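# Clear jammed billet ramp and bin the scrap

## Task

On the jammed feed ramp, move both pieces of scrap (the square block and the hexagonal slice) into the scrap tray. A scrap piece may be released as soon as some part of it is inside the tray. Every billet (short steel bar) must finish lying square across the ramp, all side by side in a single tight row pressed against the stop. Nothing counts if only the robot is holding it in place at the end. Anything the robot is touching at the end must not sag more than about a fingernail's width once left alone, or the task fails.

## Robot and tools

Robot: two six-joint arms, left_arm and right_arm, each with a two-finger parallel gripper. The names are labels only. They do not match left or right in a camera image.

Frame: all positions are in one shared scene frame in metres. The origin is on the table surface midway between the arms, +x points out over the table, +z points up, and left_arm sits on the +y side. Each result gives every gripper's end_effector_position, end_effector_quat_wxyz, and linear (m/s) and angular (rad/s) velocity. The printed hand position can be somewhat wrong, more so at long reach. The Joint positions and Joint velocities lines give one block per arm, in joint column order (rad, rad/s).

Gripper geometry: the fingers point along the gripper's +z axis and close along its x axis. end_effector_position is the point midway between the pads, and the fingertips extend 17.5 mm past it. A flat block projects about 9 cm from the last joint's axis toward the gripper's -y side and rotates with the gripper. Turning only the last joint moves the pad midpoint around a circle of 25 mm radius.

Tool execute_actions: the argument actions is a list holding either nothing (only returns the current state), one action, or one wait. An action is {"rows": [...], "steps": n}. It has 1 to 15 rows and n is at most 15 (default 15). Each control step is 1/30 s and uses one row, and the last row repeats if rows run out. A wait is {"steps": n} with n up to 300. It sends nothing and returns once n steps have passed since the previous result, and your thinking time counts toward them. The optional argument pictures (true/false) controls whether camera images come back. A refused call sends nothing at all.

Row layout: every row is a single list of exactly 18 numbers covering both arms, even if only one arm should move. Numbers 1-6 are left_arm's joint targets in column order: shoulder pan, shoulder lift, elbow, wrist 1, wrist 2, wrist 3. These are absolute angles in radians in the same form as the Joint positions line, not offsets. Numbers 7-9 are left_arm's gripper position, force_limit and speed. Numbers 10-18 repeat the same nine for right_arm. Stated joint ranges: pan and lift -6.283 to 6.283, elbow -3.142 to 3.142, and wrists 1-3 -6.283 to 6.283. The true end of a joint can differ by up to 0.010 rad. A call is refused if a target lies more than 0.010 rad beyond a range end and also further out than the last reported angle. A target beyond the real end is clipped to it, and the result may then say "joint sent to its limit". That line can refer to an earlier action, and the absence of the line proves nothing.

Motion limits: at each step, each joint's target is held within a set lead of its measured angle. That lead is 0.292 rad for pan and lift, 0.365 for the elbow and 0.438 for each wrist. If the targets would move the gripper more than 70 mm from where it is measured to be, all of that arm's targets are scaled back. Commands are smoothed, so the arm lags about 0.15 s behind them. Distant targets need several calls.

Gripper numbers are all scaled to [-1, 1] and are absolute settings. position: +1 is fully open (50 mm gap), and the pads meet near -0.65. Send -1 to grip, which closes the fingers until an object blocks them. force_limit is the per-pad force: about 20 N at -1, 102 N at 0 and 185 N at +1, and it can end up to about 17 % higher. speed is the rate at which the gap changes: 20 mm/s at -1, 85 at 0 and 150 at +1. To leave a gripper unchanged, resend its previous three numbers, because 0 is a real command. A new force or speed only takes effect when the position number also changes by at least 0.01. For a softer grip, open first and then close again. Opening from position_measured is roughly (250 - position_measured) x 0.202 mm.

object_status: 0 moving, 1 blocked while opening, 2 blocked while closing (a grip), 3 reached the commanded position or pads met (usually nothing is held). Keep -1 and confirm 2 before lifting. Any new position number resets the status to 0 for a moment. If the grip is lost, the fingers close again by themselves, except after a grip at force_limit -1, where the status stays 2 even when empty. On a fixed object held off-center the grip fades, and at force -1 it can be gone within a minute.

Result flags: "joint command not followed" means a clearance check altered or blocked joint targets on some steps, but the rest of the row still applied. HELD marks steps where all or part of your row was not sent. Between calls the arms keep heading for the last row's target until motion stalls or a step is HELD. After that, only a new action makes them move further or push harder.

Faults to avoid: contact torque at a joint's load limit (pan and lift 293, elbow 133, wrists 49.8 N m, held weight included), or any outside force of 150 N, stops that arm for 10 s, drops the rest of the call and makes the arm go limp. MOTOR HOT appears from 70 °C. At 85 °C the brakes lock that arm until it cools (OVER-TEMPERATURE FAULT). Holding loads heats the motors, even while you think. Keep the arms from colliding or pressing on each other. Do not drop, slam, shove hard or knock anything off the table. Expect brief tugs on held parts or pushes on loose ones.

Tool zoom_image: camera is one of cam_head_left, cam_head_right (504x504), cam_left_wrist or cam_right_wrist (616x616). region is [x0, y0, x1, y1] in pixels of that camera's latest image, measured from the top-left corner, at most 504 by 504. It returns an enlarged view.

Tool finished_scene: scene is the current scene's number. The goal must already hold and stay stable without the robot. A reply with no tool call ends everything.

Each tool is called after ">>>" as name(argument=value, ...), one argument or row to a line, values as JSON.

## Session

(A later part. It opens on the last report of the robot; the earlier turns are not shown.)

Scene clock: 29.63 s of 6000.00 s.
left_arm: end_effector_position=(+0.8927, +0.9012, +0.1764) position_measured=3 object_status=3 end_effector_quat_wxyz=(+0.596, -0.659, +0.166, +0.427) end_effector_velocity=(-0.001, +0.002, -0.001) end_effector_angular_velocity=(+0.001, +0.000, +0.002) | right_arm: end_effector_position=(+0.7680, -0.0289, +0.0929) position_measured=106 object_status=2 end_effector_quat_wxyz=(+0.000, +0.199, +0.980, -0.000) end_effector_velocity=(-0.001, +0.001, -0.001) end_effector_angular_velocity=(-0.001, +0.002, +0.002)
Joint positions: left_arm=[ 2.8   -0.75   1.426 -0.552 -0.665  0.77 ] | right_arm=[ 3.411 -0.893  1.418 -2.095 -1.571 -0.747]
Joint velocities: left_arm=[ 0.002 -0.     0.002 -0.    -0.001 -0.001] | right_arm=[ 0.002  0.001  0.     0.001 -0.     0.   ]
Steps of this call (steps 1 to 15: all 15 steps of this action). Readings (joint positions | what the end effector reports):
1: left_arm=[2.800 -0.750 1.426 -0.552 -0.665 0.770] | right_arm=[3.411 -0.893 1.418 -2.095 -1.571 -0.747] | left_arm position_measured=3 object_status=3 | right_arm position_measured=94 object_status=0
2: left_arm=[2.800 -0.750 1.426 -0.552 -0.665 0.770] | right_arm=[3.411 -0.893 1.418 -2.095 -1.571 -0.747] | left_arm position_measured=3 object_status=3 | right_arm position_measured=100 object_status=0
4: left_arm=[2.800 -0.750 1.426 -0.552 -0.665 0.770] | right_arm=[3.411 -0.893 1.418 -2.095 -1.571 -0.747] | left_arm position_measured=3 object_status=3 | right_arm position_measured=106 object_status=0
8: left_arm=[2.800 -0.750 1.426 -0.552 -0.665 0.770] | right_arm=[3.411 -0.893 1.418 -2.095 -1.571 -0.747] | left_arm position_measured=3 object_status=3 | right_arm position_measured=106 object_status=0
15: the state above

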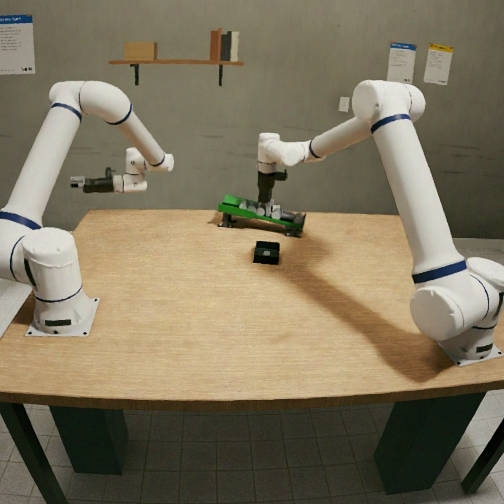

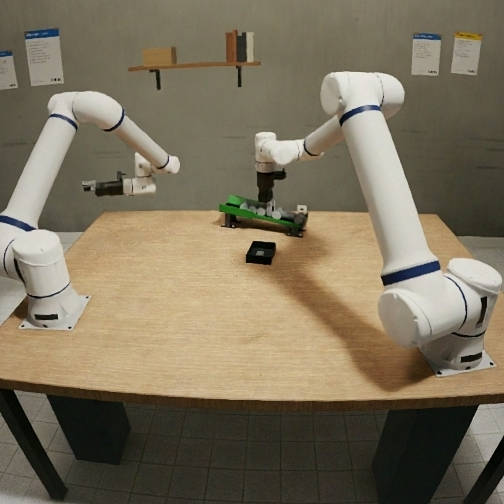

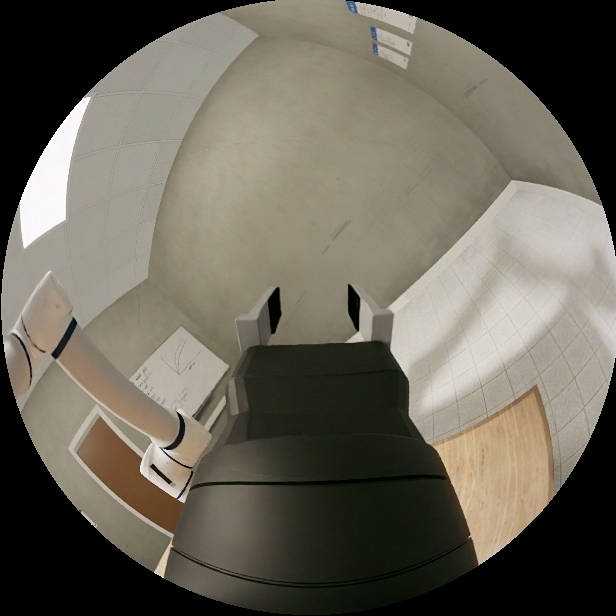

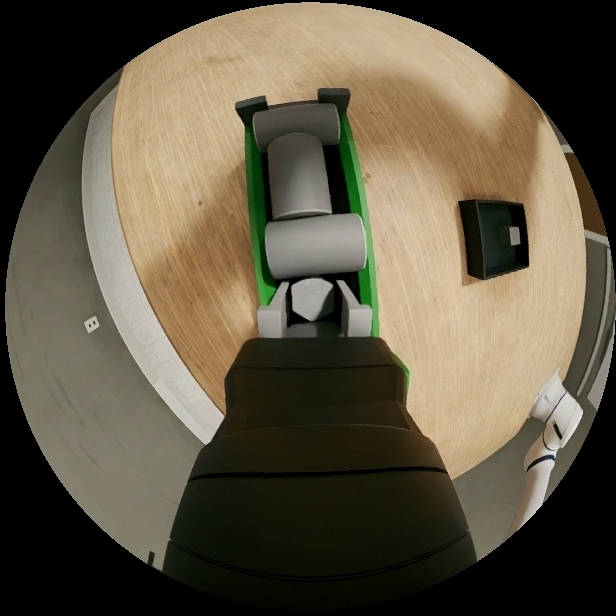

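Lift, then over the tray (same place as before).

>>> execute_actions(
  actions=[
    {"rows":[[2.8,-0.75,1.426,-0.552,-0.665,0.77,1,0,0,3.4118,-0.9004,1.4125,-2.0829,-1.571,-0.747,-1,-0.3,-0.7]],"steps":10},
  ],
  pictures=false,
)

>>> execute_actions(
  actions=[
    {"rows":[[2.8,-0.75,1.426,-0.552,-0.665,0.77,1,0,0,3.4118,-0.913,1.402,-2.06,-1.571,-0.747,-1,-0.3,-0.7]],"steps":12},
  ],
  pictures=false,
)

>>> execute_actions(
  actions=[
    {"rows":[[2.8,-0.75,1.426,-0.552,-0.665,0.77,1,0,0,3.4118,-0.923,1.392,-2.04,-1.571,-0.747,-1,-0.3,-0.7]],"steps":12},
  ],
  pictures=false,
)

>>> execute_actions(
  actions=[
    {"rows":[[2.8,-0.75,1.426,-0.552,-0.665,0.77,1,0,0,3.4118,-0.95,1.365,-1.986,-1.571,-0.747,-1,-0.3,-0.7]],"steps":8},
  ],
  pictures=false,
)

>>> execute_actions(
  actions=[
    {"rows":[[2.8,-0.75,1.426,-0.552,-0.665,0.77,1,0,0,3.570,-1.13,1.795,-2.236,-1.571,-0.839,-1,-0.3,-0.7]]},
  ],
  pictures=false,
)

>>> execute_actions(
  actions=[
    {"steps":14},
  ],
)

Scene clock: 36.93 s of 6000.00 s.
left_arm: end_effector_position=(+0.8927, +0.9012, +0.1764) position_measured=3 object_status=3 end_effector_quat_wxyz=(+0.596, -0.659, +0.166, +0.427) end_effector_velocity=(+0.001, -0.000, +0.000) end_effector_angular_velocity=(+0.001, +0.000, -0.001) | right_arm: end_effector_position=(+0.7678, -0.0286, +0.1013) position_measured=106 object_status=2 end_effector_quat_wxyz=(+0.000, +0.198, +0.980, -0.000) end_effector_velocity=(+0.002, -0.000, +0.007) end_effector_angular_velocity=(+0.002, -0.003, -0.001)
Joint positions: left_arm=[ 2.8   -0.75   1.426 -0.552 -0.665  0.77 ] | right_arm=[ 3.412 -0.9    1.413 -2.083 -1.571 -0.747]
Joint velocities: left_arm=[-0.     0.001 -0.001  0.001  0.    -0.001] | right_arm=[-0.001 -0.005 -0.004  0.005  0.001  0.   ]
Steps of this call (steps 1 to 15: the robot went on to your last target; steps 16 to 90: nothing new was sent; then 3.97 s passed at rest; steps 91 to 100: all 10 steps of this action). Readings (joint positions | what the end effector reports):
91: left_arm=[2.800 -0.750 1.426 -0.552 -0.665 0.770] | right_arm=[3.411 -0.893 1.418 -2.095 -1.571 -0.747] | left_arm position_measured=3 object_status=3 | right_arm position_measured=106 object_status=2
92: left_arm=[2.800 -0.750 1.426 -0.552 -0.665 0.770] | right_arm=[3.411 -0.895 1.417 -2.092 -1.571 -0.747] | left_arm position_measured=3 object_status=3 | right_arm position_measured=106 object_status=2
94: left_arm=[2.800 -0.750 1.426 -0.552 -0.665 0.770] | right_arm=[3.412 -0.898 1.414 -2.087 -1.571 -0.747] | left_arm position_measured=3 object_status=3 | right_arm position_measured=106 object_status=2
98: left_arm=[2.800 -0.750 1.426 -0.552 -0.665 0.770] | right_arm=[3.412 -0.900 1.413 -2.084 -1.571 -0.747] | left_arm position_measured=3 object_status=3 | right_arm position_measured=106 object_status=2
100: the state above

Scene clock: 37.33 s of 6000.00 s.
left_arm: end_effector_position=(+0.8927, +0.9012, +0.1764) position_measured=3 object_status=3 end_effector_quat_wxyz=(+0.596, -0.659, +0.166, +0.427) end_effector_velocity=(-0.001, -0.001, -0.000) end_effector_angular_velocity=(+0.000, +0.001, -0.001) | right_arm: end_effector_position=(+0.7681, -0.0284, +0.1178) position_measured=106 object_status=2 end_effector_quat_wxyz=(+0.000, +0.198, +0.980, -0.000) end_effector_velocity=(+0.000, +0.002, +0.005) end_effector_angular_velocity=(+0.003, -0.002, +0.002)
Joint positions: left_arm=[ 2.8   -0.75   1.426 -0.552 -0.665  0.77 ] | right_arm=[ 3.412 -0.913  1.402 -2.061 -1.571 -0.747]
Joint velocities: left_arm=[-0.001 -0.     0.002 -0.    -0.    -0.   ] | right_arm=[ 0.002 -0.003 -0.004  0.004  0.002 -0.   ]
Steps of this call (steps 1 to 12: all 12 steps of this action). Readings (joint positions | what the end effector reports):
1: left_arm=[2.800 -0.750 1.426 -0.552 -0.665 0.770] | right_arm=[3.412 -0.901 1.412 -2.082 -1.571 -0.747] | left_arm position_measured=3 object_status=3 | right_arm position_measured=106 object_status=2
2: left_arm=[2.800 -0.750 1.426 -0.552 -0.665 0.770] | right_arm=[3.412 -0.904 1.410 -2.076 -1.571 -0.747] | left_arm position_measured=3 object_status=3 | right_arm position_measured=106 object_status=2
4: left_arm=[2.800 -0.750 1.426 -0.552 -0.665 0.770] | right_arm=[3.412 -0.909 1.405 -2.068 -1.571 -0.747] | left_arm position_measured=3 object_status=3 | right_arm position_measured=106 object_status=2
8: left_arm=[2.800 -0.750 1.426 -0.552 -0.665 0.770] | right_arm=[3.412 -0.912 1.403 -2.062 -1.571 -0.747] | left_arm position_measured=3 object_status=3 | right_arm position_measured=106 object_status=2
12: the state above

Scene clock: 37.73 s of 6000.00 s.
left_arm: end_effector_position=(+0.8927, +0.9012, +0.1764) position_measured=3 object_status=3 end_effector_quat_wxyz=(+0.596, -0.659, +0.166, +0.427) end_effector_velocity=(+0.000, -0.001, +0.001) end_effector_angular_velocity=(+0.000, -0.002, -0.002) | right_arm: end_effector_position=(+0.7684, -0.0283, +0.1317) position_measured=106 object_status=2 end_effector_quat_wxyz=(+0.000, +0.198, +0.980, -0.000) end_effector_velocity=(-0.001, +0.001, +0.004) end_effector_angular_velocity=(+0.000, -0.000, +0.002)
Joint positions: left_arm=[ 2.8   -0.75   1.426 -0.552 -0.665  0.77 ] | right_arm=[ 3.412 -0.923  1.392 -2.04  -1.571 -0.747]
Joint velocities: left_arm=[-0.001 -0.001  0.     0.     0.    -0.002] | right_arm=[ 0.001 -0.002 -0.003  0.005 -0.    -0.001]
Steps of this call (steps 1 to 12: all 12 steps of this action). Readings (joint positions | what the end effector reports):
1: left_arm=[2.800 -0.750 1.426 -0.552 -0.665 0.770] | right_arm=[3.412 -0.913 1.402 -2.059 -1.571 -0.747] | left_arm position_measured=3 object_status=3 | right_arm position_measured=106 object_status=2
2: left_arm=[2.800 -0.750 1.426 -0.552 -0.665 0.770] | right_arm=[3.412 -0.915 1.400 -2.054 -1.571 -0.747] | left_arm position_measured=3 object_status=3 | right_arm position_measured=106 object_status=2
4: left_arm=[2.800 -0.750 1.426 -0.552 -0.665 0.770] | right_arm=[3.412 -0.920 1.395 -2.047 -1.571 -0.747] | left_arm position_measured=3 object_status=3 | right_arm position_measured=106 object_status=2
8: left_arm=[2.800 -0.750 1.426 -0.552 -0.665 0.770] | right_arm=[3.412 -0.922 1.393 -2.042 -1.571 -0.747] | left_arm position_measured=3 object_status=3 | right_arm position_measured=106 object_status=2
12: the state above

Scene clock: 38.00 s of 6000.00 s.
left_arm: end_effector_position=(+0.8927, +0.9012, +0.1764) position_measured=3 object_status=3 end_effector_quat_wxyz=(+0.596, -0.659, +0.166, +0.427) end_effector_velocity=(-0.000, +0.000, +0.000) end_effector_angular_velocity=(-0.000, +0.001, +0.001) | right_arm: end_effector_position=(+0.7683, -0.0283, +0.1665) position_measured=106 object_status=2 end_effector_quat_wxyz=(+0.000, +0.198, +0.980, +0.000) end_effector_velocity=(-0.002, -0.003, +0.030) end_effector_angular_velocity=(-0.004, +0.006, -0.002)
Joint positions: left_arm=[ 2.8   -0.75   1.426 -0.552 -0.665  0.77 ] | right_arm=[ 3.412 -0.948  1.367 -1.991 -1.571 -0.747]
Joint velocities: left_arm=[ 0.001 -0.001  0.     0.    -0.     0.001] | right_arm=[-0.001 -0.022 -0.021  0.05  -0.001  0.   ]
Steps of this call (steps 1 to 8: all 8 steps of this action). Readings (joint positions | what the end effector reports):
1: left_arm=[2.800 -0.750 1.426 -0.552 -0.665 0.770] | right_arm=[3.412 -0.924 1.391 -2.038 -1.571 -0.747] | left_arm position_measured=3 object_status=3 | right_arm position_measured=106 object_status=2
2: left_arm=[2.800 -0.750 1.426 -0.552 -0.665 0.770] | right_arm=[3.412 -0.930 1.385 -2.023 -1.571 -0.747] | left_arm position_measured=3 object_status=3 | right_arm position_measured=106 object_status=2
4: left_arm=[2.800 -0.750 1.426 -0.552 -0.665 0.770] | right_arm=[3.412 -0.942 1.373 -2.005 -1.571 -0.747] | left_arm position_measured=3 object_status=3 | right_arm position_measured=106 object_status=2
8: the state above

Scene clock: 38.50 s of 6000.00 s.
left_arm: end_effector_position=(+0.8927, +0.9012, +0.1764) position_measured=3 object_status=3 end_effector_quat_wxyz=(+0.596, -0.659, +0.166, +0.427) end_effector_velocity=(-0.000, +0.001, -0.000) end_effector_angular_velocity=(+0.000, +0.001, +0.001) | right_arm: end_effector_position=(+0.5576, +0.0029, +0.1104) position_measured=106 object_status=2 end_effector_quat_wxyz=(+0.000, +0.087, +0.996, +0.000) end_effector_velocity=(-0.258, -0.007, -0.074) end_effector_angular_velocity=(-0.007, +0.012, +0.255)
Joint positions: left_arm=[ 2.8   -0.75   1.426 -0.552 -0.665  0.77 ] | right_arm=[ 3.555 -1.112  1.751 -2.211 -1.571 -0.83 ]
Joint velocities: left_arm=[ 0.001  0.001 -0.001  0.001 -0.     0.   ] | right_arm=[ 0.161 -0.184  0.452 -0.254  0.    -0.094]
Steps of this call (steps 1 to 15: all 15 steps of this action). Readings (joint positions | what the end effector reports):
1: left_arm=[2.800 -0.750 1.426 -0.552 -0.665 0.770] | right_arm=[3.413 -0.950 1.370 -1.992 -1.571 -0.748] | left_arm position_measured=3 object_status=3 | right_arm position_measured=106 object_status=2
2: left_arm=[2.800 -0.750 1.426 -0.552 -0.665 0.770] | right_arm=[3.423 -0.962 1.394 -2.009 -1.571 -0.754] | left_arm position_measured=3 object_status=3 | right_arm position_measured=106 object_status=2
4: left_arm=[2.800 -0.750 1.426 -0.552 -0.665 0.770] | right_arm=[3.448 -0.990 1.454 -2.046 -1.571 -0.768] | left_arm position_measured=3 object_status=3 | right_arm position_measured=106 object_status=2
8: left_arm=[2.800 -0.750 1.426 -0.552 -0.665 0.770] | right_arm=[3.489 -1.037 1.568 -2.109 -1.571 -0.792] | left_arm position_measured=3 object_status=3 | right_arm position_measured=106 object_status=2
15: the state above

Scene clock: 38.97 s of 6000.00 s.
left_arm: end_effector_position=(+0.8927, +0.9012, +0.1764) position_measured=3 object_status=3 end_effector_quat_wxyz=(+0.596, -0.659, +0.166, +0.427) end_effector_velocity=(-0.000, +0.001, -0.000) end_effector_angular_velocity=(-0.000, -0.000, +0.001) | right_arm: end_effector_position=(+0.5330, +0.0019, +0.1037) position_measured=106 object_status=2 end_effector_quat_wxyz=(+0.000, +0.075, +0.997, -0.000) end_effector_velocity=(-0.001, -0.000, -0.001) end_effector_angular_velocity=(+0.000, +0.000, +0.001)
Joint positions: left_arm=[ 2.8   -0.75   1.426 -0.552 -0.665  0.77 ] | right_arm=[ 3.57  -1.13   1.795 -2.236 -1.571 -0.839]
Joint velocities: left_arm=[ 0.001  0.    -0.    -0.     0.     0.   ] | right_arm=[ 0.    -0.001  0.003 -0.002  0.    -0.001]
Steps of this call (steps 1 to 14: the robot went on to your last target). Readings (joint positions | what the end effector reports):
1: left_arm=[2.800 -0.750 1.426 -0.552 -0.665 0.770] | right_arm=[3.559 -1.117 1.764 -2.218 -1.571 -0.832] | left_arm position_measured=3 object_status=3 | right_arm position_measured=106 object_status=2
2: left_arm=[2.800 -0.750 1.426 -0.552 -0.665 0.770] | right_arm=[3.562 -1.121 1.773 -2.224 -1.571 -0.834] | left_arm position_measured=3 object_status=3 | right_arm position_measured=106 object_status=2
4: left_arm=[2.800 -0.750 1.426 -0.552 -0.665 0.770] | right_arm=[3.566 -1.125 1.784 -2.230 -1.571 -0.837] | left_arm position_measured=3 object_status=3 | right_arm position_measured=106 object_status=2
8: left_arm=[2.800 -0.750 1.426 -0.552 -0.665 0.770] | right_arm=[3.569 -1.129 1.792 -2.234 -1.571 -0.838] | left_arm position_measured=3 object_status=3 | right_arm position_measured=106 object_status=2
14: the state above

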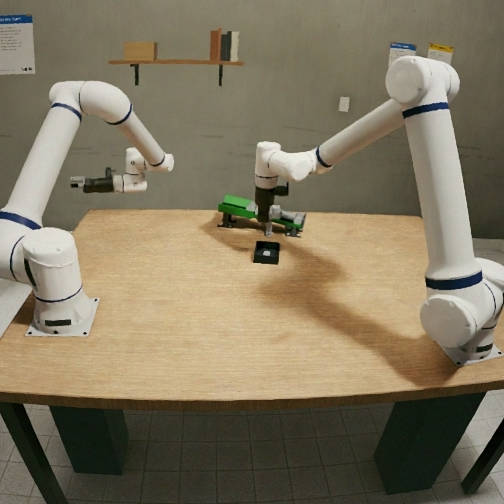

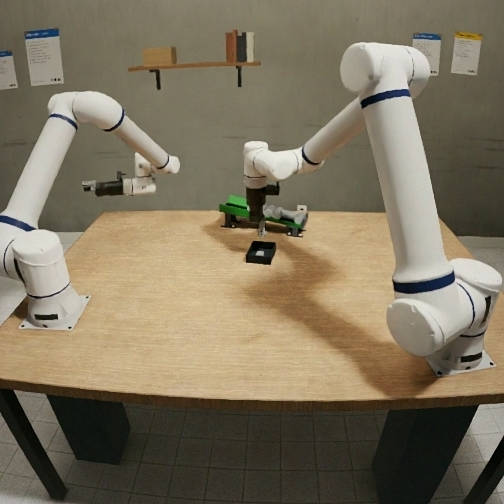

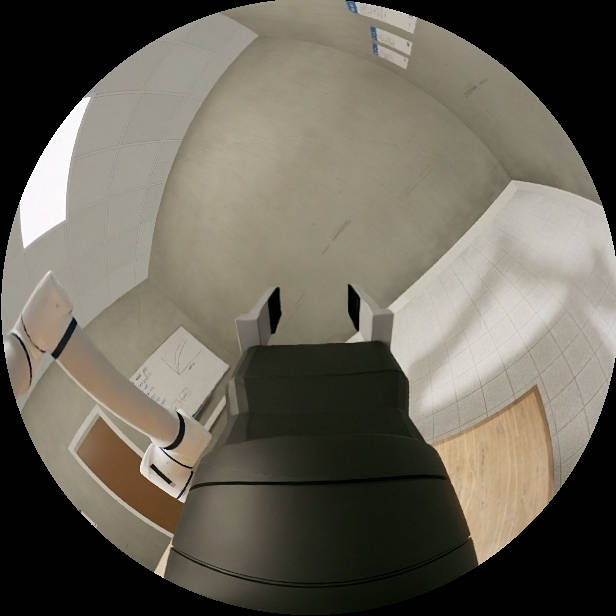

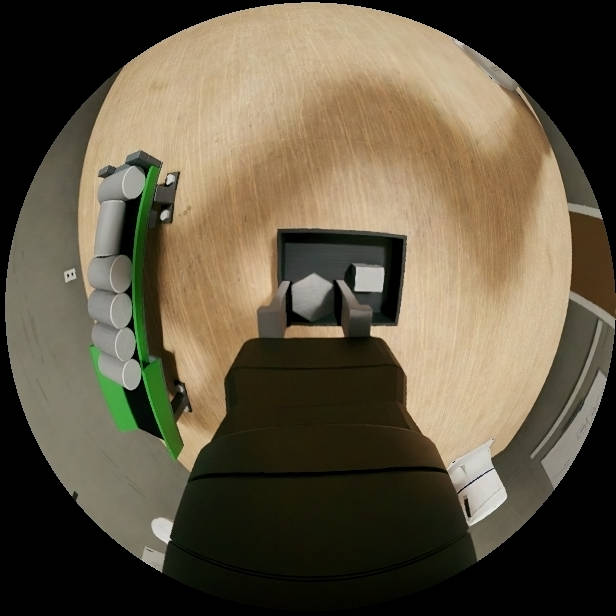

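>>> execute_actions(
  actions=[
    {"rows":[[2.8,-0.75,1.426,-0.552,-0.665,0.77,1,0,0,3.576,-1.0559,1.8294,-2.3443,-1.571,-0.833,-1,-0.3,-0.7]]},
  ],
  pictures=false,
)

>>> execute_actions(
  actions=[
    {"rows":[[2.8,-0.75,1.426,-0.552,-0.665,0.77,1,0,0,3.576,-1.0559,1.8294,-2.3443,-1.571,-0.833,0.5,-0.3,-0.7]],"steps":10},
  ],
  pictures=false,
)

>>> execute_actions(
  actions=[
    {"rows":[[2.8,-0.75,1.426,-0.552,-0.665,0.77,1,0,0,3.576,-1.175,1.762,-2.158,-1.571,-0.833,0.5,-0.3,-0.7]],"steps":11},
  ],
  pictures=false,
)

>>> execute_actions(
  actions=[
    {"rows":[[2.8,-0.75,1.426,-0.552,-0.665,0.77,1,0,0,3.349,-1.0193,1.5391,-2.0906,-1.571,-0.93,0.73,-0.3,-0.7]]},
  ],
  pictures=false,
)

>>> execute_actions(
  actions=[
    {"steps":14},
  ],
)

>>> zoom_image(
  camera="cam_right_wrist",
  region=[215, 150, 415, 350],
)

Scene clock: 46.90 s of 6000.00 s.
left_arm: end_effector_position=(+0.8927, +0.9012, +0.1764) position_measured=3 object_status=3 end_effector_quat_wxyz=(+0.596, -0.659, +0.166, +0.427) end_effector_velocity=(+0.000, -0.000, +0.000) end_effector_angular_velocity=(-0.001, -0.002, +0.001) | right_arm: end_effector_position=(+0.5289, +0.0052, +0.0366) position_measured=106 object_status=2 end_effector_quat_wxyz=(+0.000, +0.075, +0.997, -0.000) end_effector_velocity=(-0.000, -0.001, -0.006) end_effector_angular_velocity=(-0.002, +0.001, -0.000)
Joint positions: left_arm=[ 2.8   -0.75   1.426 -0.552 -0.665  0.77 ] | right_arm=[ 3.576 -1.057  1.829 -2.343 -1.571 -0.833]
Joint velocities: left_arm=[ 0.    -0.    -0.001 -0.002 -0.    -0.   ] | right_arm=[-0.001  0.006  0.004 -0.008 -0.001 -0.   ]
Steps of this call (steps 1 to 30: the robot went on to your last target; steps 31 to 90: nothing new was sent; then 4.43 s passed at rest; steps 91 to 105: all 15 steps of this action). Readings (joint positions | what the end effector reports):
91: left_arm=[2.800 -0.750 1.426 -0.552 -0.665 0.770] | right_arm=[3.570 -1.127 1.796 -2.240 -1.571 -0.839] | left_arm position_measured=3 object_status=3 | right_arm position_measured=106 object_status=2
92: left_arm=[2.800 -0.750 1.426 -0.552 -0.665 0.770] | right_arm=[3.572 -1.111 1.802 -2.269 -1.571 -0.838] | left_arm position_measured=3 object_status=3 | right_arm position_measured=106 object_status=2
94: left_arm=[2.800 -0.750 1.426 -0.552 -0.665 0.770] | right_arm=[3.574 -1.081 1.819 -2.306 -1.571 -0.835] | left_arm position_measured=3 object_status=3 | right_arm position_measured=106 object_status=2
98: left_arm=[2.800 -0.750 1.426 -0.552 -0.665 0.770] | right_arm=[3.575 -1.062 1.826 -2.335 -1.571 -0.834] | left_arm position_measured=3 object_status=3 | right_arm position_measured=106 object_status=2
105: the state above

Scene clock: 47.23 s of 6000.00 s.
left_arm: end_effector_position=(+0.8927, +0.9012, +0.1764) position_measured=3 object_status=3 end_effector_quat_wxyz=(+0.596, -0.659, +0.166, +0.427) end_effector_velocity=(+0.000, -0.000, -0.000) end_effector_angular_velocity=(+0.000, +0.001, -0.001) | right_arm: end_effector_position=(+0.5289, +0.0052, +0.0361) position_measured=78 object_status=0 end_effector_quat_wxyz=(+0.000, +0.075, +0.997, -0.000) end_effector_velocity=(-0.000, +0.001, +0.001) end_effector_angular_velocity=(+0.002, -0.002, +0.002)
Joint positions: left_arm=[ 2.8   -0.75   1.426 -0.552 -0.665  0.77 ] | right_arm=[ 3.576 -1.056  1.829 -2.344 -1.571 -0.833]
Joint velocities: left_arm=[-0.  0. -0.  0.  0.  0.] | right_arm=[ 0.001 -0.001 -0.001 -0.     0.001 -0.   ]
Steps of this call (steps 1 to 10: all 10 steps of this action). Readings (joint positions | what the end effector reports):
1: left_arm=[2.800 -0.750 1.426 -0.552 -0.665 0.770] | right_arm=[3.576 -1.056 1.829 -2.344 -1.571 -0.833] | left_arm position_measured=3 object_status=3 | right_arm position_measured=103 object_status=0
2: left_arm=[2.800 -0.750 1.426 -0.552 -0.665 0.770] | right_arm=[3.576 -1.056 1.829 -2.344 -1.571 -0.833] | left_arm position_measured=3 object_status=3 | right_arm position_measured=96 object_status=0
4: left_arm=[2.800 -0.750 1.426 -0.552 -0.665 0.770] | right_arm=[3.576 -1.056 1.829 -2.344 -1.571 -0.833] | left_arm position_measured=3 object_status=3 | right_arm position_measured=83 object_status=0
8: left_arm=[2.800 -0.750 1.426 -0.552 -0.665 0.770] | right_arm=[3.576 -1.056 1.829 -2.344 -1.571 -0.833] | left_arm position_measured=3 object_status=3 | right_arm position_measured=78 object_status=0
10: the state above

Scene clock: 47.60 s of 6000.00 s.
left_arm: end_effector_position=(+0.8927, +0.9012, +0.1764) position_measured=3 object_status=3 end_effector_quat_wxyz=(+0.596, -0.659, +0.166, +0.427) end_effector_velocity=(-0.000, -0.000, -0.000) end_effector_angular_velocity=(+0.001, +0.000, -0.000) | right_arm: end_effector_position=(+0.5300, +0.0061, +0.1448) position_measured=78 object_status=3 end_effector_quat_wxyz=(+0.000, +0.075, +0.997, -0.000) end_effector_velocity=(-0.003, -0.003, +0.061) end_effector_angular_velocity=(-0.001, +0.001, -0.001)
Joint positions: left_arm=[ 2.8   -0.75   1.426 -0.552 -0.665  0.77 ] | right_arm=[ 3.576 -1.169  1.766 -2.168 -1.571 -0.833]
Joint velocities: left_arm=[-0.     0.001 -0.     0.001 -0.    -0.001] | right_arm=[-0.001 -0.062 -0.035  0.098 -0.001  0.   ]
Steps of this call (steps 1 to 11: all 11 steps of this action). Readings (joint positions | what the end effector reports):
1: left_arm=[2.800 -0.750 1.426 -0.552 -0.665 0.770] | right_arm=[3.576 -1.058 1.828 -2.340 -1.571 -0.833] | left_arm position_measured=3 object_status=3 | right_arm position_measured=78 object_status=0
2: left_arm=[2.800 -0.750 1.426 -0.552 -0.665 0.770] | right_arm=[3.576 -1.074 1.822 -2.311 -1.571 -0.833] | left_arm position_measured=3 object_status=3 | right_arm position_measured=78 object_status=3
4: left_arm=[2.800 -0.750 1.426 -0.552 -0.665 0.770] | right_arm=[3.576 -1.110 1.797 -2.261 -1.571 -0.833] | left_arm position_measured=3 object_status=3 | right_arm position_measured=78 object_status=3
8: left_arm=[2.800 -0.750 1.426 -0.552 -0.665 0.770] | right_arm=[3.576 -1.158 1.772 -2.185 -1.571 -0.833] | left_arm position_measured=3 object_status=3 | right_arm position_measured=78 object_status=3
11: the state above

Scene clock: 48.10 s of 6000.00 s.
left_arm: end_effector_position=(+0.8927, +0.9012, +0.1764) position_measured=3 object_status=3 end_effector_quat_wxyz=(+0.596, -0.659, +0.166, +0.427) end_effector_velocity=(+0.000, +0.001, +0.000) end_effector_angular_velocity=(-0.000, -0.002, +0.002) | right_arm: end_effector_position=(+0.7284, -0.0921, +0.1408) position_measured=43 object_status=3 end_effector_quat_wxyz=(+0.000, +0.133, +0.991, -0.000) end_effector_velocity=(+0.191, -0.134, -0.013) end_effector_angular_velocity=(-0.002, +0.006, -0.122)
Joint positions: left_arm=[ 2.8   -0.75   1.426 -0.552 -0.665  0.77 ] | right_arm=[ 3.369 -1.033  1.56  -2.097 -1.571 -0.921]
Joint velocities: left_arm=[ 0.002  0.    -0.001 -0.    -0.    -0.001] | right_arm=[-0.213  0.142 -0.209  0.073  0.    -0.091]
Steps of this call (steps 1 to 15: all 15 steps of this action). Readings (joint positions | what the end effector reports):
1: left_arm=[2.800 -0.750 1.426 -0.552 -0.665 0.770] | right_arm=[3.574 -1.169 1.762 -2.164 -1.571 -0.834] | left_arm position_measured=3 object_status=3 | right_arm position_measured=74 object_status=0
2: left_arm=[2.800 -0.750 1.426 -0.552 -0.665 0.770] | right_arm=[3.558 -1.158 1.745 -2.159 -1.571 -0.841] | left_arm position_measured=3 object_status=3 | right_arm position_measured=68 object_status=0
4: left_arm=[2.800 -0.750 1.426 -0.552 -0.665 0.770] | right_arm=[3.526 -1.137 1.714 -2.149 -1.571 -0.854] | left_arm position_measured=3 object_status=3 | right_arm position_measured=55 object_status=0
8: left_arm=[2.800 -0.750 1.426 -0.552 -0.665 0.770] | right_arm=[3.465 -1.096 1.654 -2.129 -1.571 -0.880] | left_arm position_measured=3 object_status=3 | right_arm position_measured=43 object_status=0
15: the state above

Scene clock: 48.57 s of 6000.00 s.
left_arm: end_effector_position=(+0.8927, +0.9012, +0.1764) position_measured=3 object_status=3 end_effector_quat_wxyz=(+0.596, -0.659, +0.166, +0.427) end_effector_velocity=(-0.000, +0.000, +0.000) end_effector_angular_velocity=(-0.000, -0.000, +0.001) | right_arm: end_effector_position=(+0.7467, -0.1050, +0.1399) position_measured=43 object_status=3 end_effector_quat_wxyz=(+0.000, +0.139, +0.990, -0.000) end_effector_velocity=(+0.001, -0.000, +0.000) end_effector_angular_velocity=(-0.000, -0.001, -0.000)
Joint positions: left_arm=[ 2.8   -0.75   1.426 -0.552 -0.665  0.77 ] | right_arm=[ 3.349 -1.019  1.539 -2.091 -1.571 -0.93 ]
Joint velocities: left_arm=[ 0.    -0.001  0.001 -0.001 -0.     0.001] | right_arm=[-0.     0.001 -0.002  0.    -0.001 -0.   ]
Steps of this call (steps 1 to 14: the robot went on to your last target). Readings (joint positions | what the end effector reports):
1: left_arm=[2.800 -0.750 1.426 -0.552 -0.665 0.770] | right_arm=[3.364 -1.029 1.554 -2.095 -1.571 -0.924] | left_arm position_measured=3 object_status=3 | right_arm position_measured=43 object_status=3
2: left_arm=[2.800 -0.750 1.426 -0.552 -0.665 0.770] | right_arm=[3.359 -1.026 1.550 -2.094 -1.571 -0.926] | left_arm position_measured=3 object_status=3 | right_arm position_measured=43 object_status=3
4: left_arm=[2.800 -0.750 1.426 -0.552 -0.665 0.770] | right_arm=[3.354 -1.023 1.544 -2.092 -1.571 -0.928] | left_arm position_measured=3 object_status=3 | right_arm position_measured=43 object_status=3
8: left_arm=[2.800 -0.750 1.426 -0.552 -0.665 0.770] | right_arm=[3.350 -1.020 1.540 -2.091 -1.571 -0.929] | left_arm position_measured=3 object_status=3 | right_arm position_measured=43 object_status=3
14: the state above

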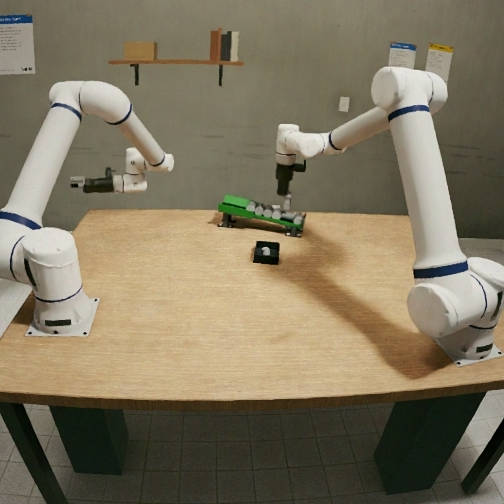

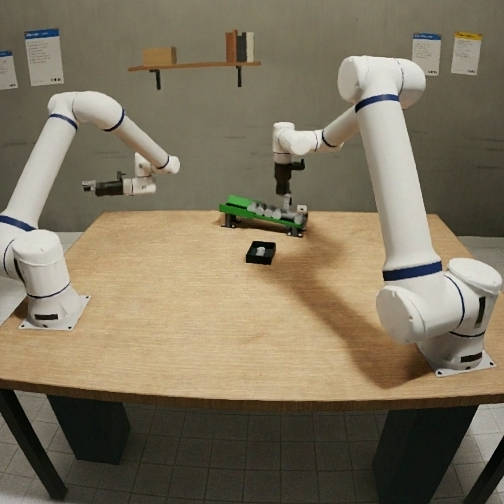

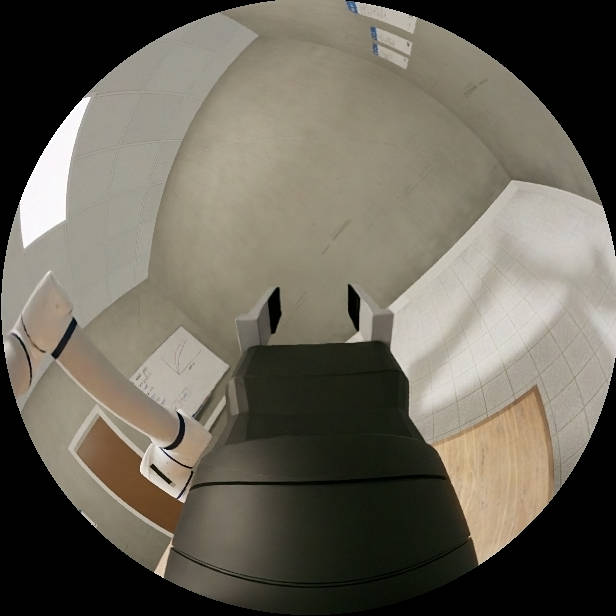

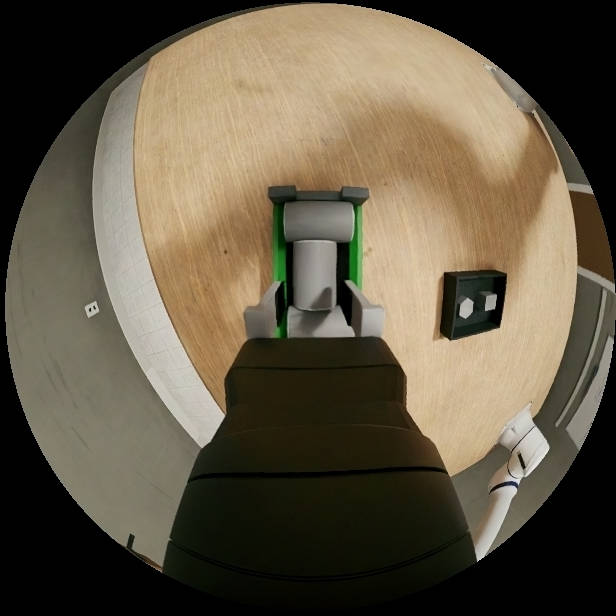

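Region (215, 150, 415, 350) of cam_right_wrist's 616x616 image, scaled by 2.520, with more detail than that image has.

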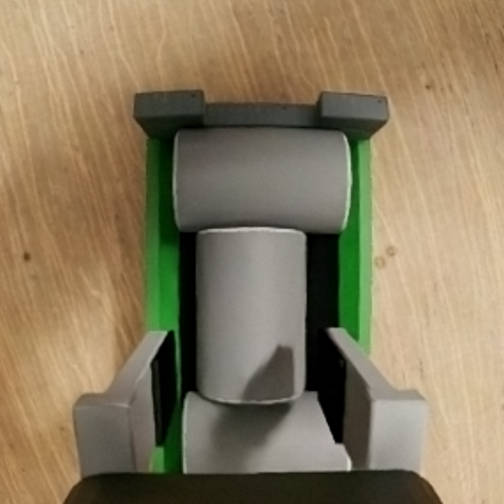

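>>> execute_actions(
  actions=[
    {"rows":[[2.8,-0.75,1.426,-0.552,-0.665,0.77,1,0,0,3.3442,-0.992,1.5798,-2.1586,-1.571,-0.935,0.73,-0.3,-0.7]]},
  ],
)

>>> zoom_image(
  camera="cam_right_wrist",
  region=[230, 180, 400, 350],
)

>>> zoom_image(
  camera="cam_head_left",
  region=[215, 175, 315, 245],
)

Scene clock: 54.10 s of 6000.00 s.
left_arm: end_effector_position=(+0.8927, +0.9012, +0.1764) position_measured=3 object_status=3 end_effector_quat_wxyz=(+0.596, -0.659, +0.166, +0.427) end_effector_velocity=(-0.000, -0.001, -0.000) end_effector_angular_velocity=(-0.000, -0.001, -0.001) | right_arm: end_effector_position=(+0.7435, -0.1112, +0.0983) position_measured=43 object_status=3 end_effector_quat_wxyz=(+0.000, +0.139, +0.990, -0.000) end_effector_velocity=(-0.001, -0.001, -0.004) end_effector_angular_velocity=(-0.000, +0.001, -0.001)
Joint positions: left_arm=[ 2.8   -0.75   1.426 -0.552 -0.665  0.77 ] | right_arm=[ 3.344 -0.992  1.579 -2.158 -1.571 -0.935]
Joint velocities: left_arm=[-0.001 -0.     0.001 -0.001 -0.    -0.   ] | right_arm=[-0.001  0.002  0.004 -0.005  0.    -0.   ]
Steps of this call (steps 1 to 30: the robot went on to your last target; steps 31 to 90: nothing new was sent; then 2.03 s passed at rest; steps 91 to 105: all 15 steps of this action). Readings (joint positions | what the end effector reports):
91: left_arm=[2.800 -0.750 1.426 -0.552 -0.665 0.770] | right_arm=[3.349 -1.018 1.540 -2.093 -1.571 -0.930] | left_arm position_measured=3 object_status=3 | right_arm position_measured=43 object_status=3
92: left_arm=[2.800 -0.750 1.426 -0.552 -0.665 0.770] | right_arm=[3.348 -1.012 1.549 -2.112 -1.571 -0.932] | left_arm position_measured=3 object_status=3 | right_arm position_measured=43 object_status=3
94: left_arm=[2.800 -0.750 1.426 -0.552 -0.665 0.770] | right_arm=[3.346 -1.000 1.567 -2.135 -1.571 -0.933] | left_arm position_measured=3 object_status=3 | right_arm position_measured=43 object_status=3
98: left_arm=[2.800 -0.750 1.426 -0.552 -0.665 0.770] | right_arm=[3.345 -0.994 1.576 -2.153 -1.571 -0.935] | left_arm position_measured=3 object_status=3 | right_arm position_measured=43 object_status=3
105: the state above

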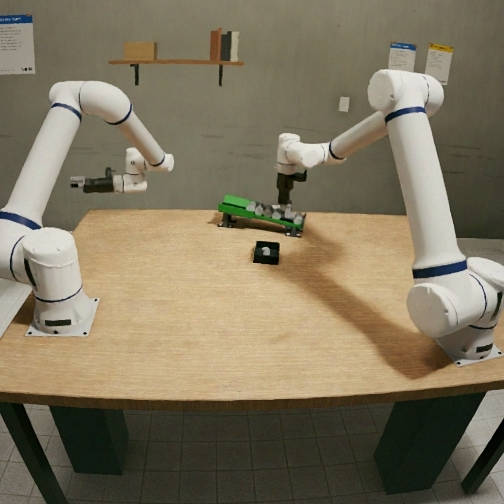

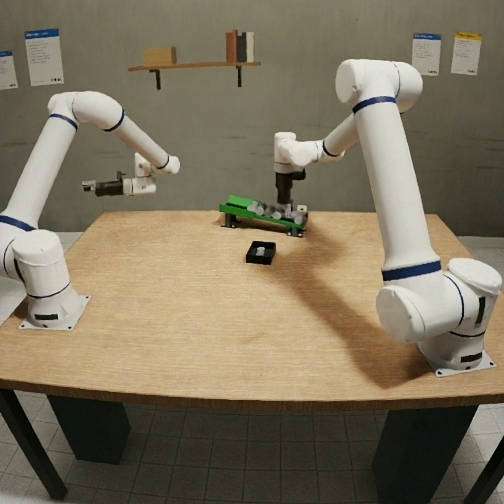

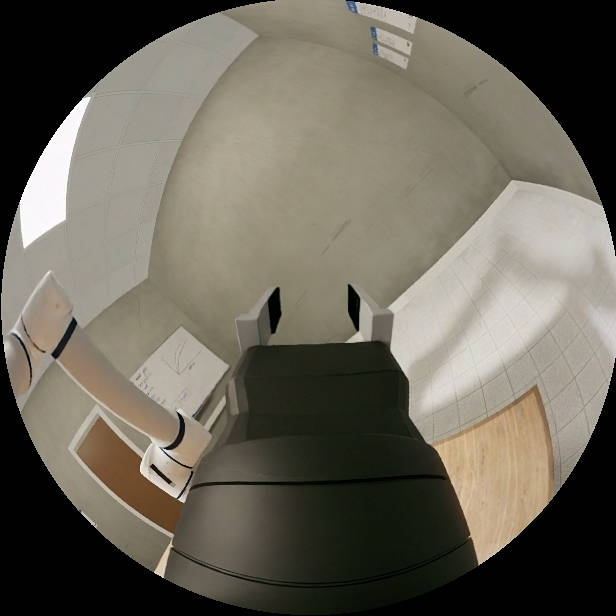

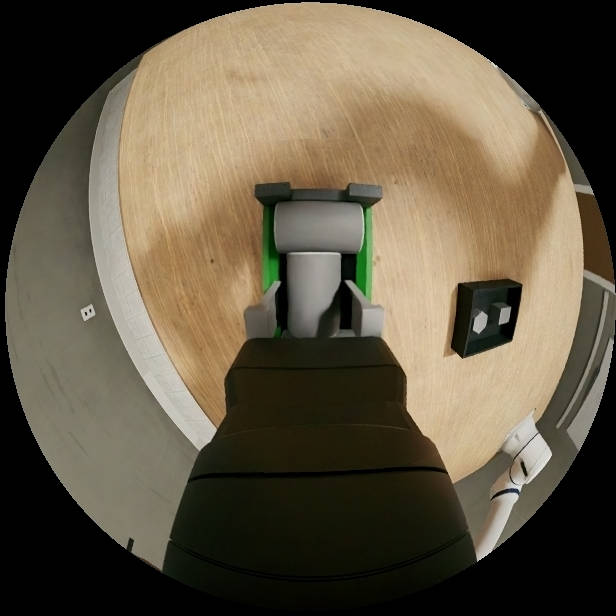

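Region (230, 180, 400, 350) of cam_right_wrist's 616x616 image, scaled by 2.965, with more detail than that image has.

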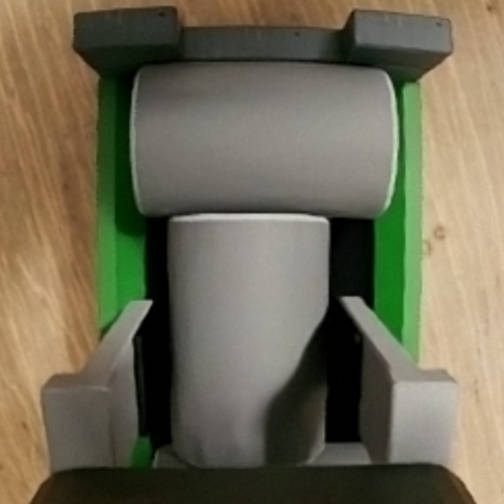

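Region (215, 175, 315, 245) of cam_head_left's 504x504 image, scaled by 5.040, with more detail than that image has; it fills the top 353 rows of this view, and the rest is white.

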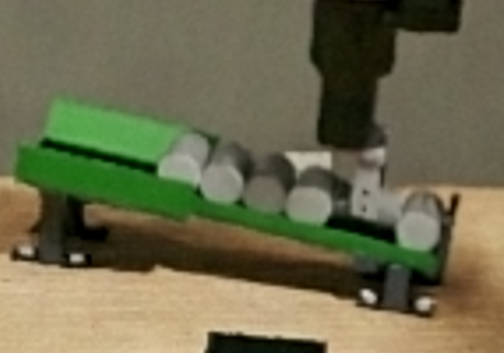

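>>> execute_actions(
  actions=[
    {"rows":[[2.8,-0.75,1.426,-0.552,-0.665,0.77,1,0,0,3.345,-0.9822,1.5884,-2.177,-1.571,-0.935,0.7,-0.3,-0.7]]},
  ],
  pictures=false,
)

>>> execute_actions(
  actions=[
    {"rows":[[2.8,-0.75,1.426,-0.552,-0.665,0.77,1,0,0,3.345,-0.9822,1.5884,-2.177,-1.571,-0.935,-1,0,-0.7]]},
  ],
)

>>> zoom_image(
  camera="cam_head_left",
  region=[215, 175, 315, 245],
)

Scene clock: 59.40 s of 6000.00 s.
left_arm: end_effector_position=(+0.8927, +0.9012, +0.1764) position_measured=3 object_status=3 end_effector_quat_wxyz=(+0.596, -0.659, +0.166, +0.427) end_effector_velocity=(+0.000, -0.001, +0.000) end_effector_angular_velocity=(+0.000, -0.003, -0.001) | right_arm: end_effector_position=(+0.7423, -0.1109, +0.0860) position_measured=48 object_status=3 end_effector_quat_wxyz=(+0.000, +0.139, +0.990, -0.000) end_effector_velocity=(+0.000, +0.000, -0.000) end_effector_angular_velocity=(+0.000, -0.001, +0.000)
Joint positions: left_arm=[ 2.8   -0.75   1.426 -0.552 -0.665  0.77 ] | right_arm=[ 3.345 -0.982  1.588 -2.177 -1.571 -0.935]
Joint velocities: left_arm=[-0.001  0.    -0.001 -0.001 -0.    -0.002] | right_arm=[ 0.     0.    -0.    -0.001  0.    -0.   ]
Steps of this call (steps 1 to 15: the robot went on to your last target; steps 16 to 90: nothing new was sent; then 1.80 s passed at rest; steps 91 to 105: all 15 steps of this action). Readings (joint positions | what the end effector reports):
91: left_arm=[2.800 -0.750 1.426 -0.552 -0.665 0.770] | right_arm=[3.344 -0.992 1.580 -2.159 -1.571 -0.935] | left_arm position_measured=3 object_status=3 | right_arm position_measured=46 object_status=0
92: left_arm=[2.800 -0.750 1.426 -0.552 -0.665 0.770] | right_arm=[3.344 -0.989 1.582 -2.165 -1.571 -0.935] | left_arm position_measured=3 object_status=3 | right_arm position_measured=48 object_status=0
94: left_arm=[2.800 -0.750 1.426 -0.552 -0.665 0.770] | right_arm=[3.344 -0.985 1.586 -2.171 -1.571 -0.935] | left_arm position_measured=3 object_status=3 | right_arm position_measured=48 object_status=0
98: left_arm=[2.800 -0.750 1.426 -0.552 -0.665 0.770] | right_arm=[3.345 -0.983 1.588 -2.176 -1.571 -0.935] | left_arm position_measured=3 object_status=3 | right_arm position_measured=48 object_status=3
105: the state above

Scene clock: 59.90 s of 6000.00 s.
left_arm: end_effector_position=(+0.8927, +0.9012, +0.1764) position_measured=3 object_status=3 end_effector_quat_wxyz=(+0.596, -0.659, +0.166, +0.427) end_effector_velocity=(-0.001, +0.001, -0.001) end_effector_angular_velocity=(-0.000, +0.001, +0.001) | right_arm: end_effector_position=(+0.7422, -0.1109, +0.0859) position_measured=60 object_status=2 end_effector_quat_wxyz=(+0.000, +0.139, +0.990, -0.000) end_effector_velocity=(+0.001, -0.001, +0.001) end_effector_angular_velocity=(-0.000, -0.001, -0.001)
Joint positions: left_arm=[ 2.8   -0.75   1.426 -0.552 -0.665  0.77 ] | right_arm=[ 3.345 -0.982  1.588 -2.177 -1.571 -0.935]
Joint velocities: left_arm=[ 0.001  0.     0.001 -0.001  0.     0.001] | right_arm=[-0.001 -0.002 -0.     0.001 -0.001  0.   ]
Steps of this call (steps 1 to 15: all 15 steps of this action). Readings (joint positions | what the end effector reports):
1: left_arm=[2.800 -0.750 1.426 -0.552 -0.665 0.770] | right_arm=[3.345 -0.982 1.588 -2.177 -1.571 -0.935] | left_arm position_measured=3 object_status=3 | right_arm position_measured=51 object_status=0
2: left_arm=[2.800 -0.750 1.426 -0.552 -0.665 0.770] | right_arm=[3.345 -0.982 1.588 -2.177 -1.571 -0.935] | left_arm position_measured=3 object_status=3 | right_arm position_measured=57 object_status=0
4: left_arm=[2.800 -0.750 1.426 -0.552 -0.665 0.770] | right_arm=[3.345 -0.982 1.588 -2.177 -1.571 -0.935] | left_arm position_measured=3 object_status=3 | right_arm position_measured=60 object_status=0
8: left_arm=[2.800 -0.750 1.426 -0.552 -0.665 0.770] | right_arm=[3.345 -0.982 1.588 -2.177 -1.571 -0.935] | left_arm position_measured=3 object_status=3 | right_arm position_measured=60 object_status=0
15: the state above

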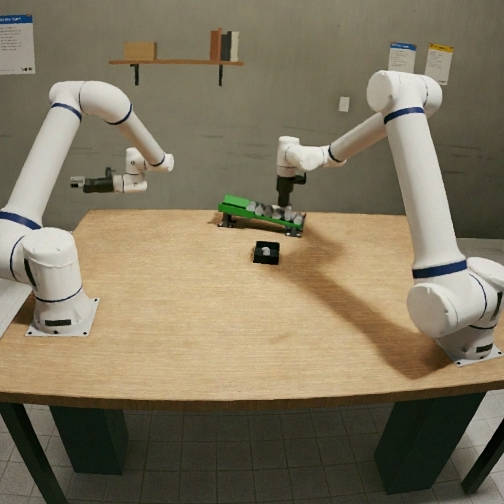

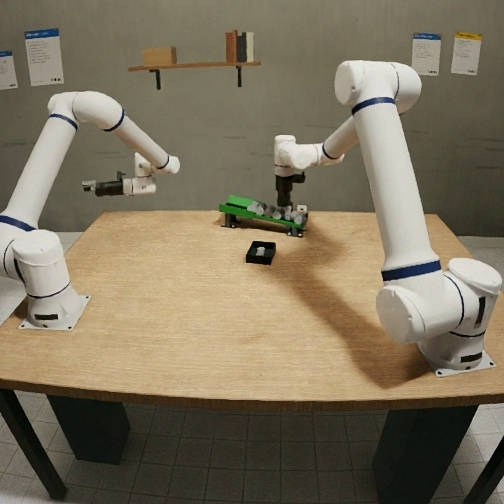

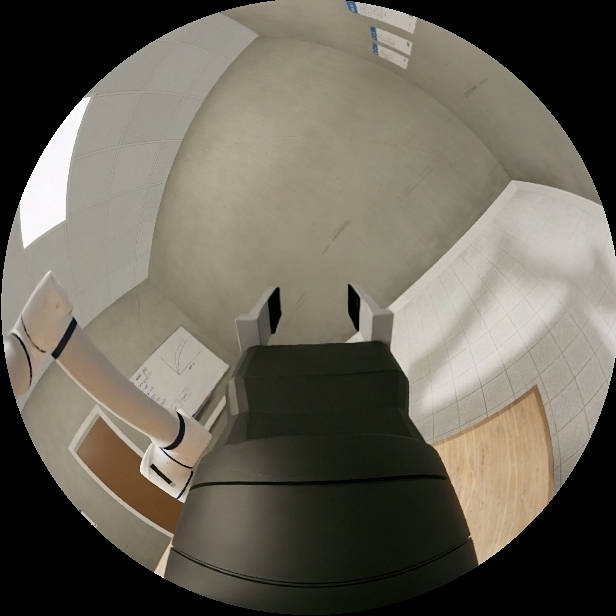

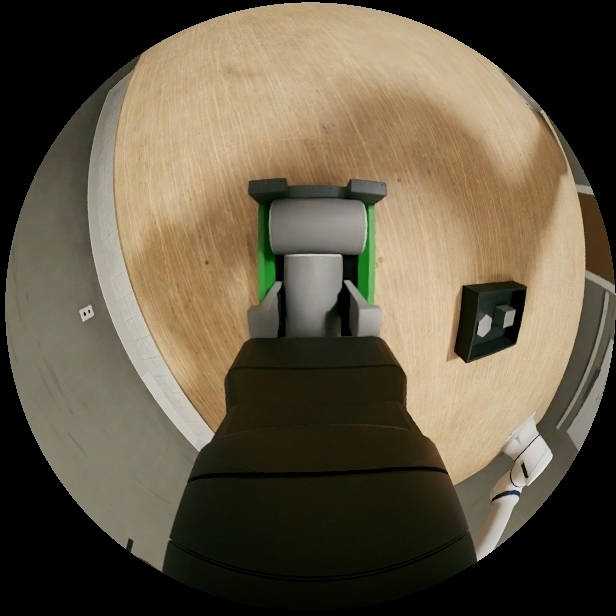

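Region (215, 175, 315, 245) of cam_head_left's 504x504 image, scaled by 5.040, with more detail than that image has; it fills the top 353 rows of this view, and the rest is white.

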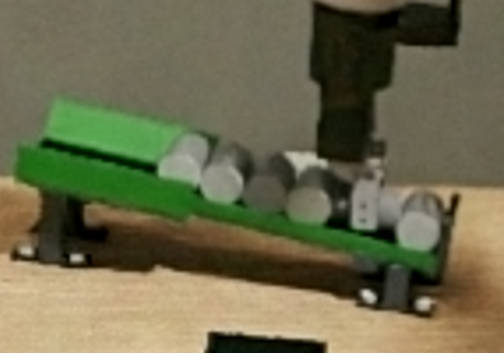

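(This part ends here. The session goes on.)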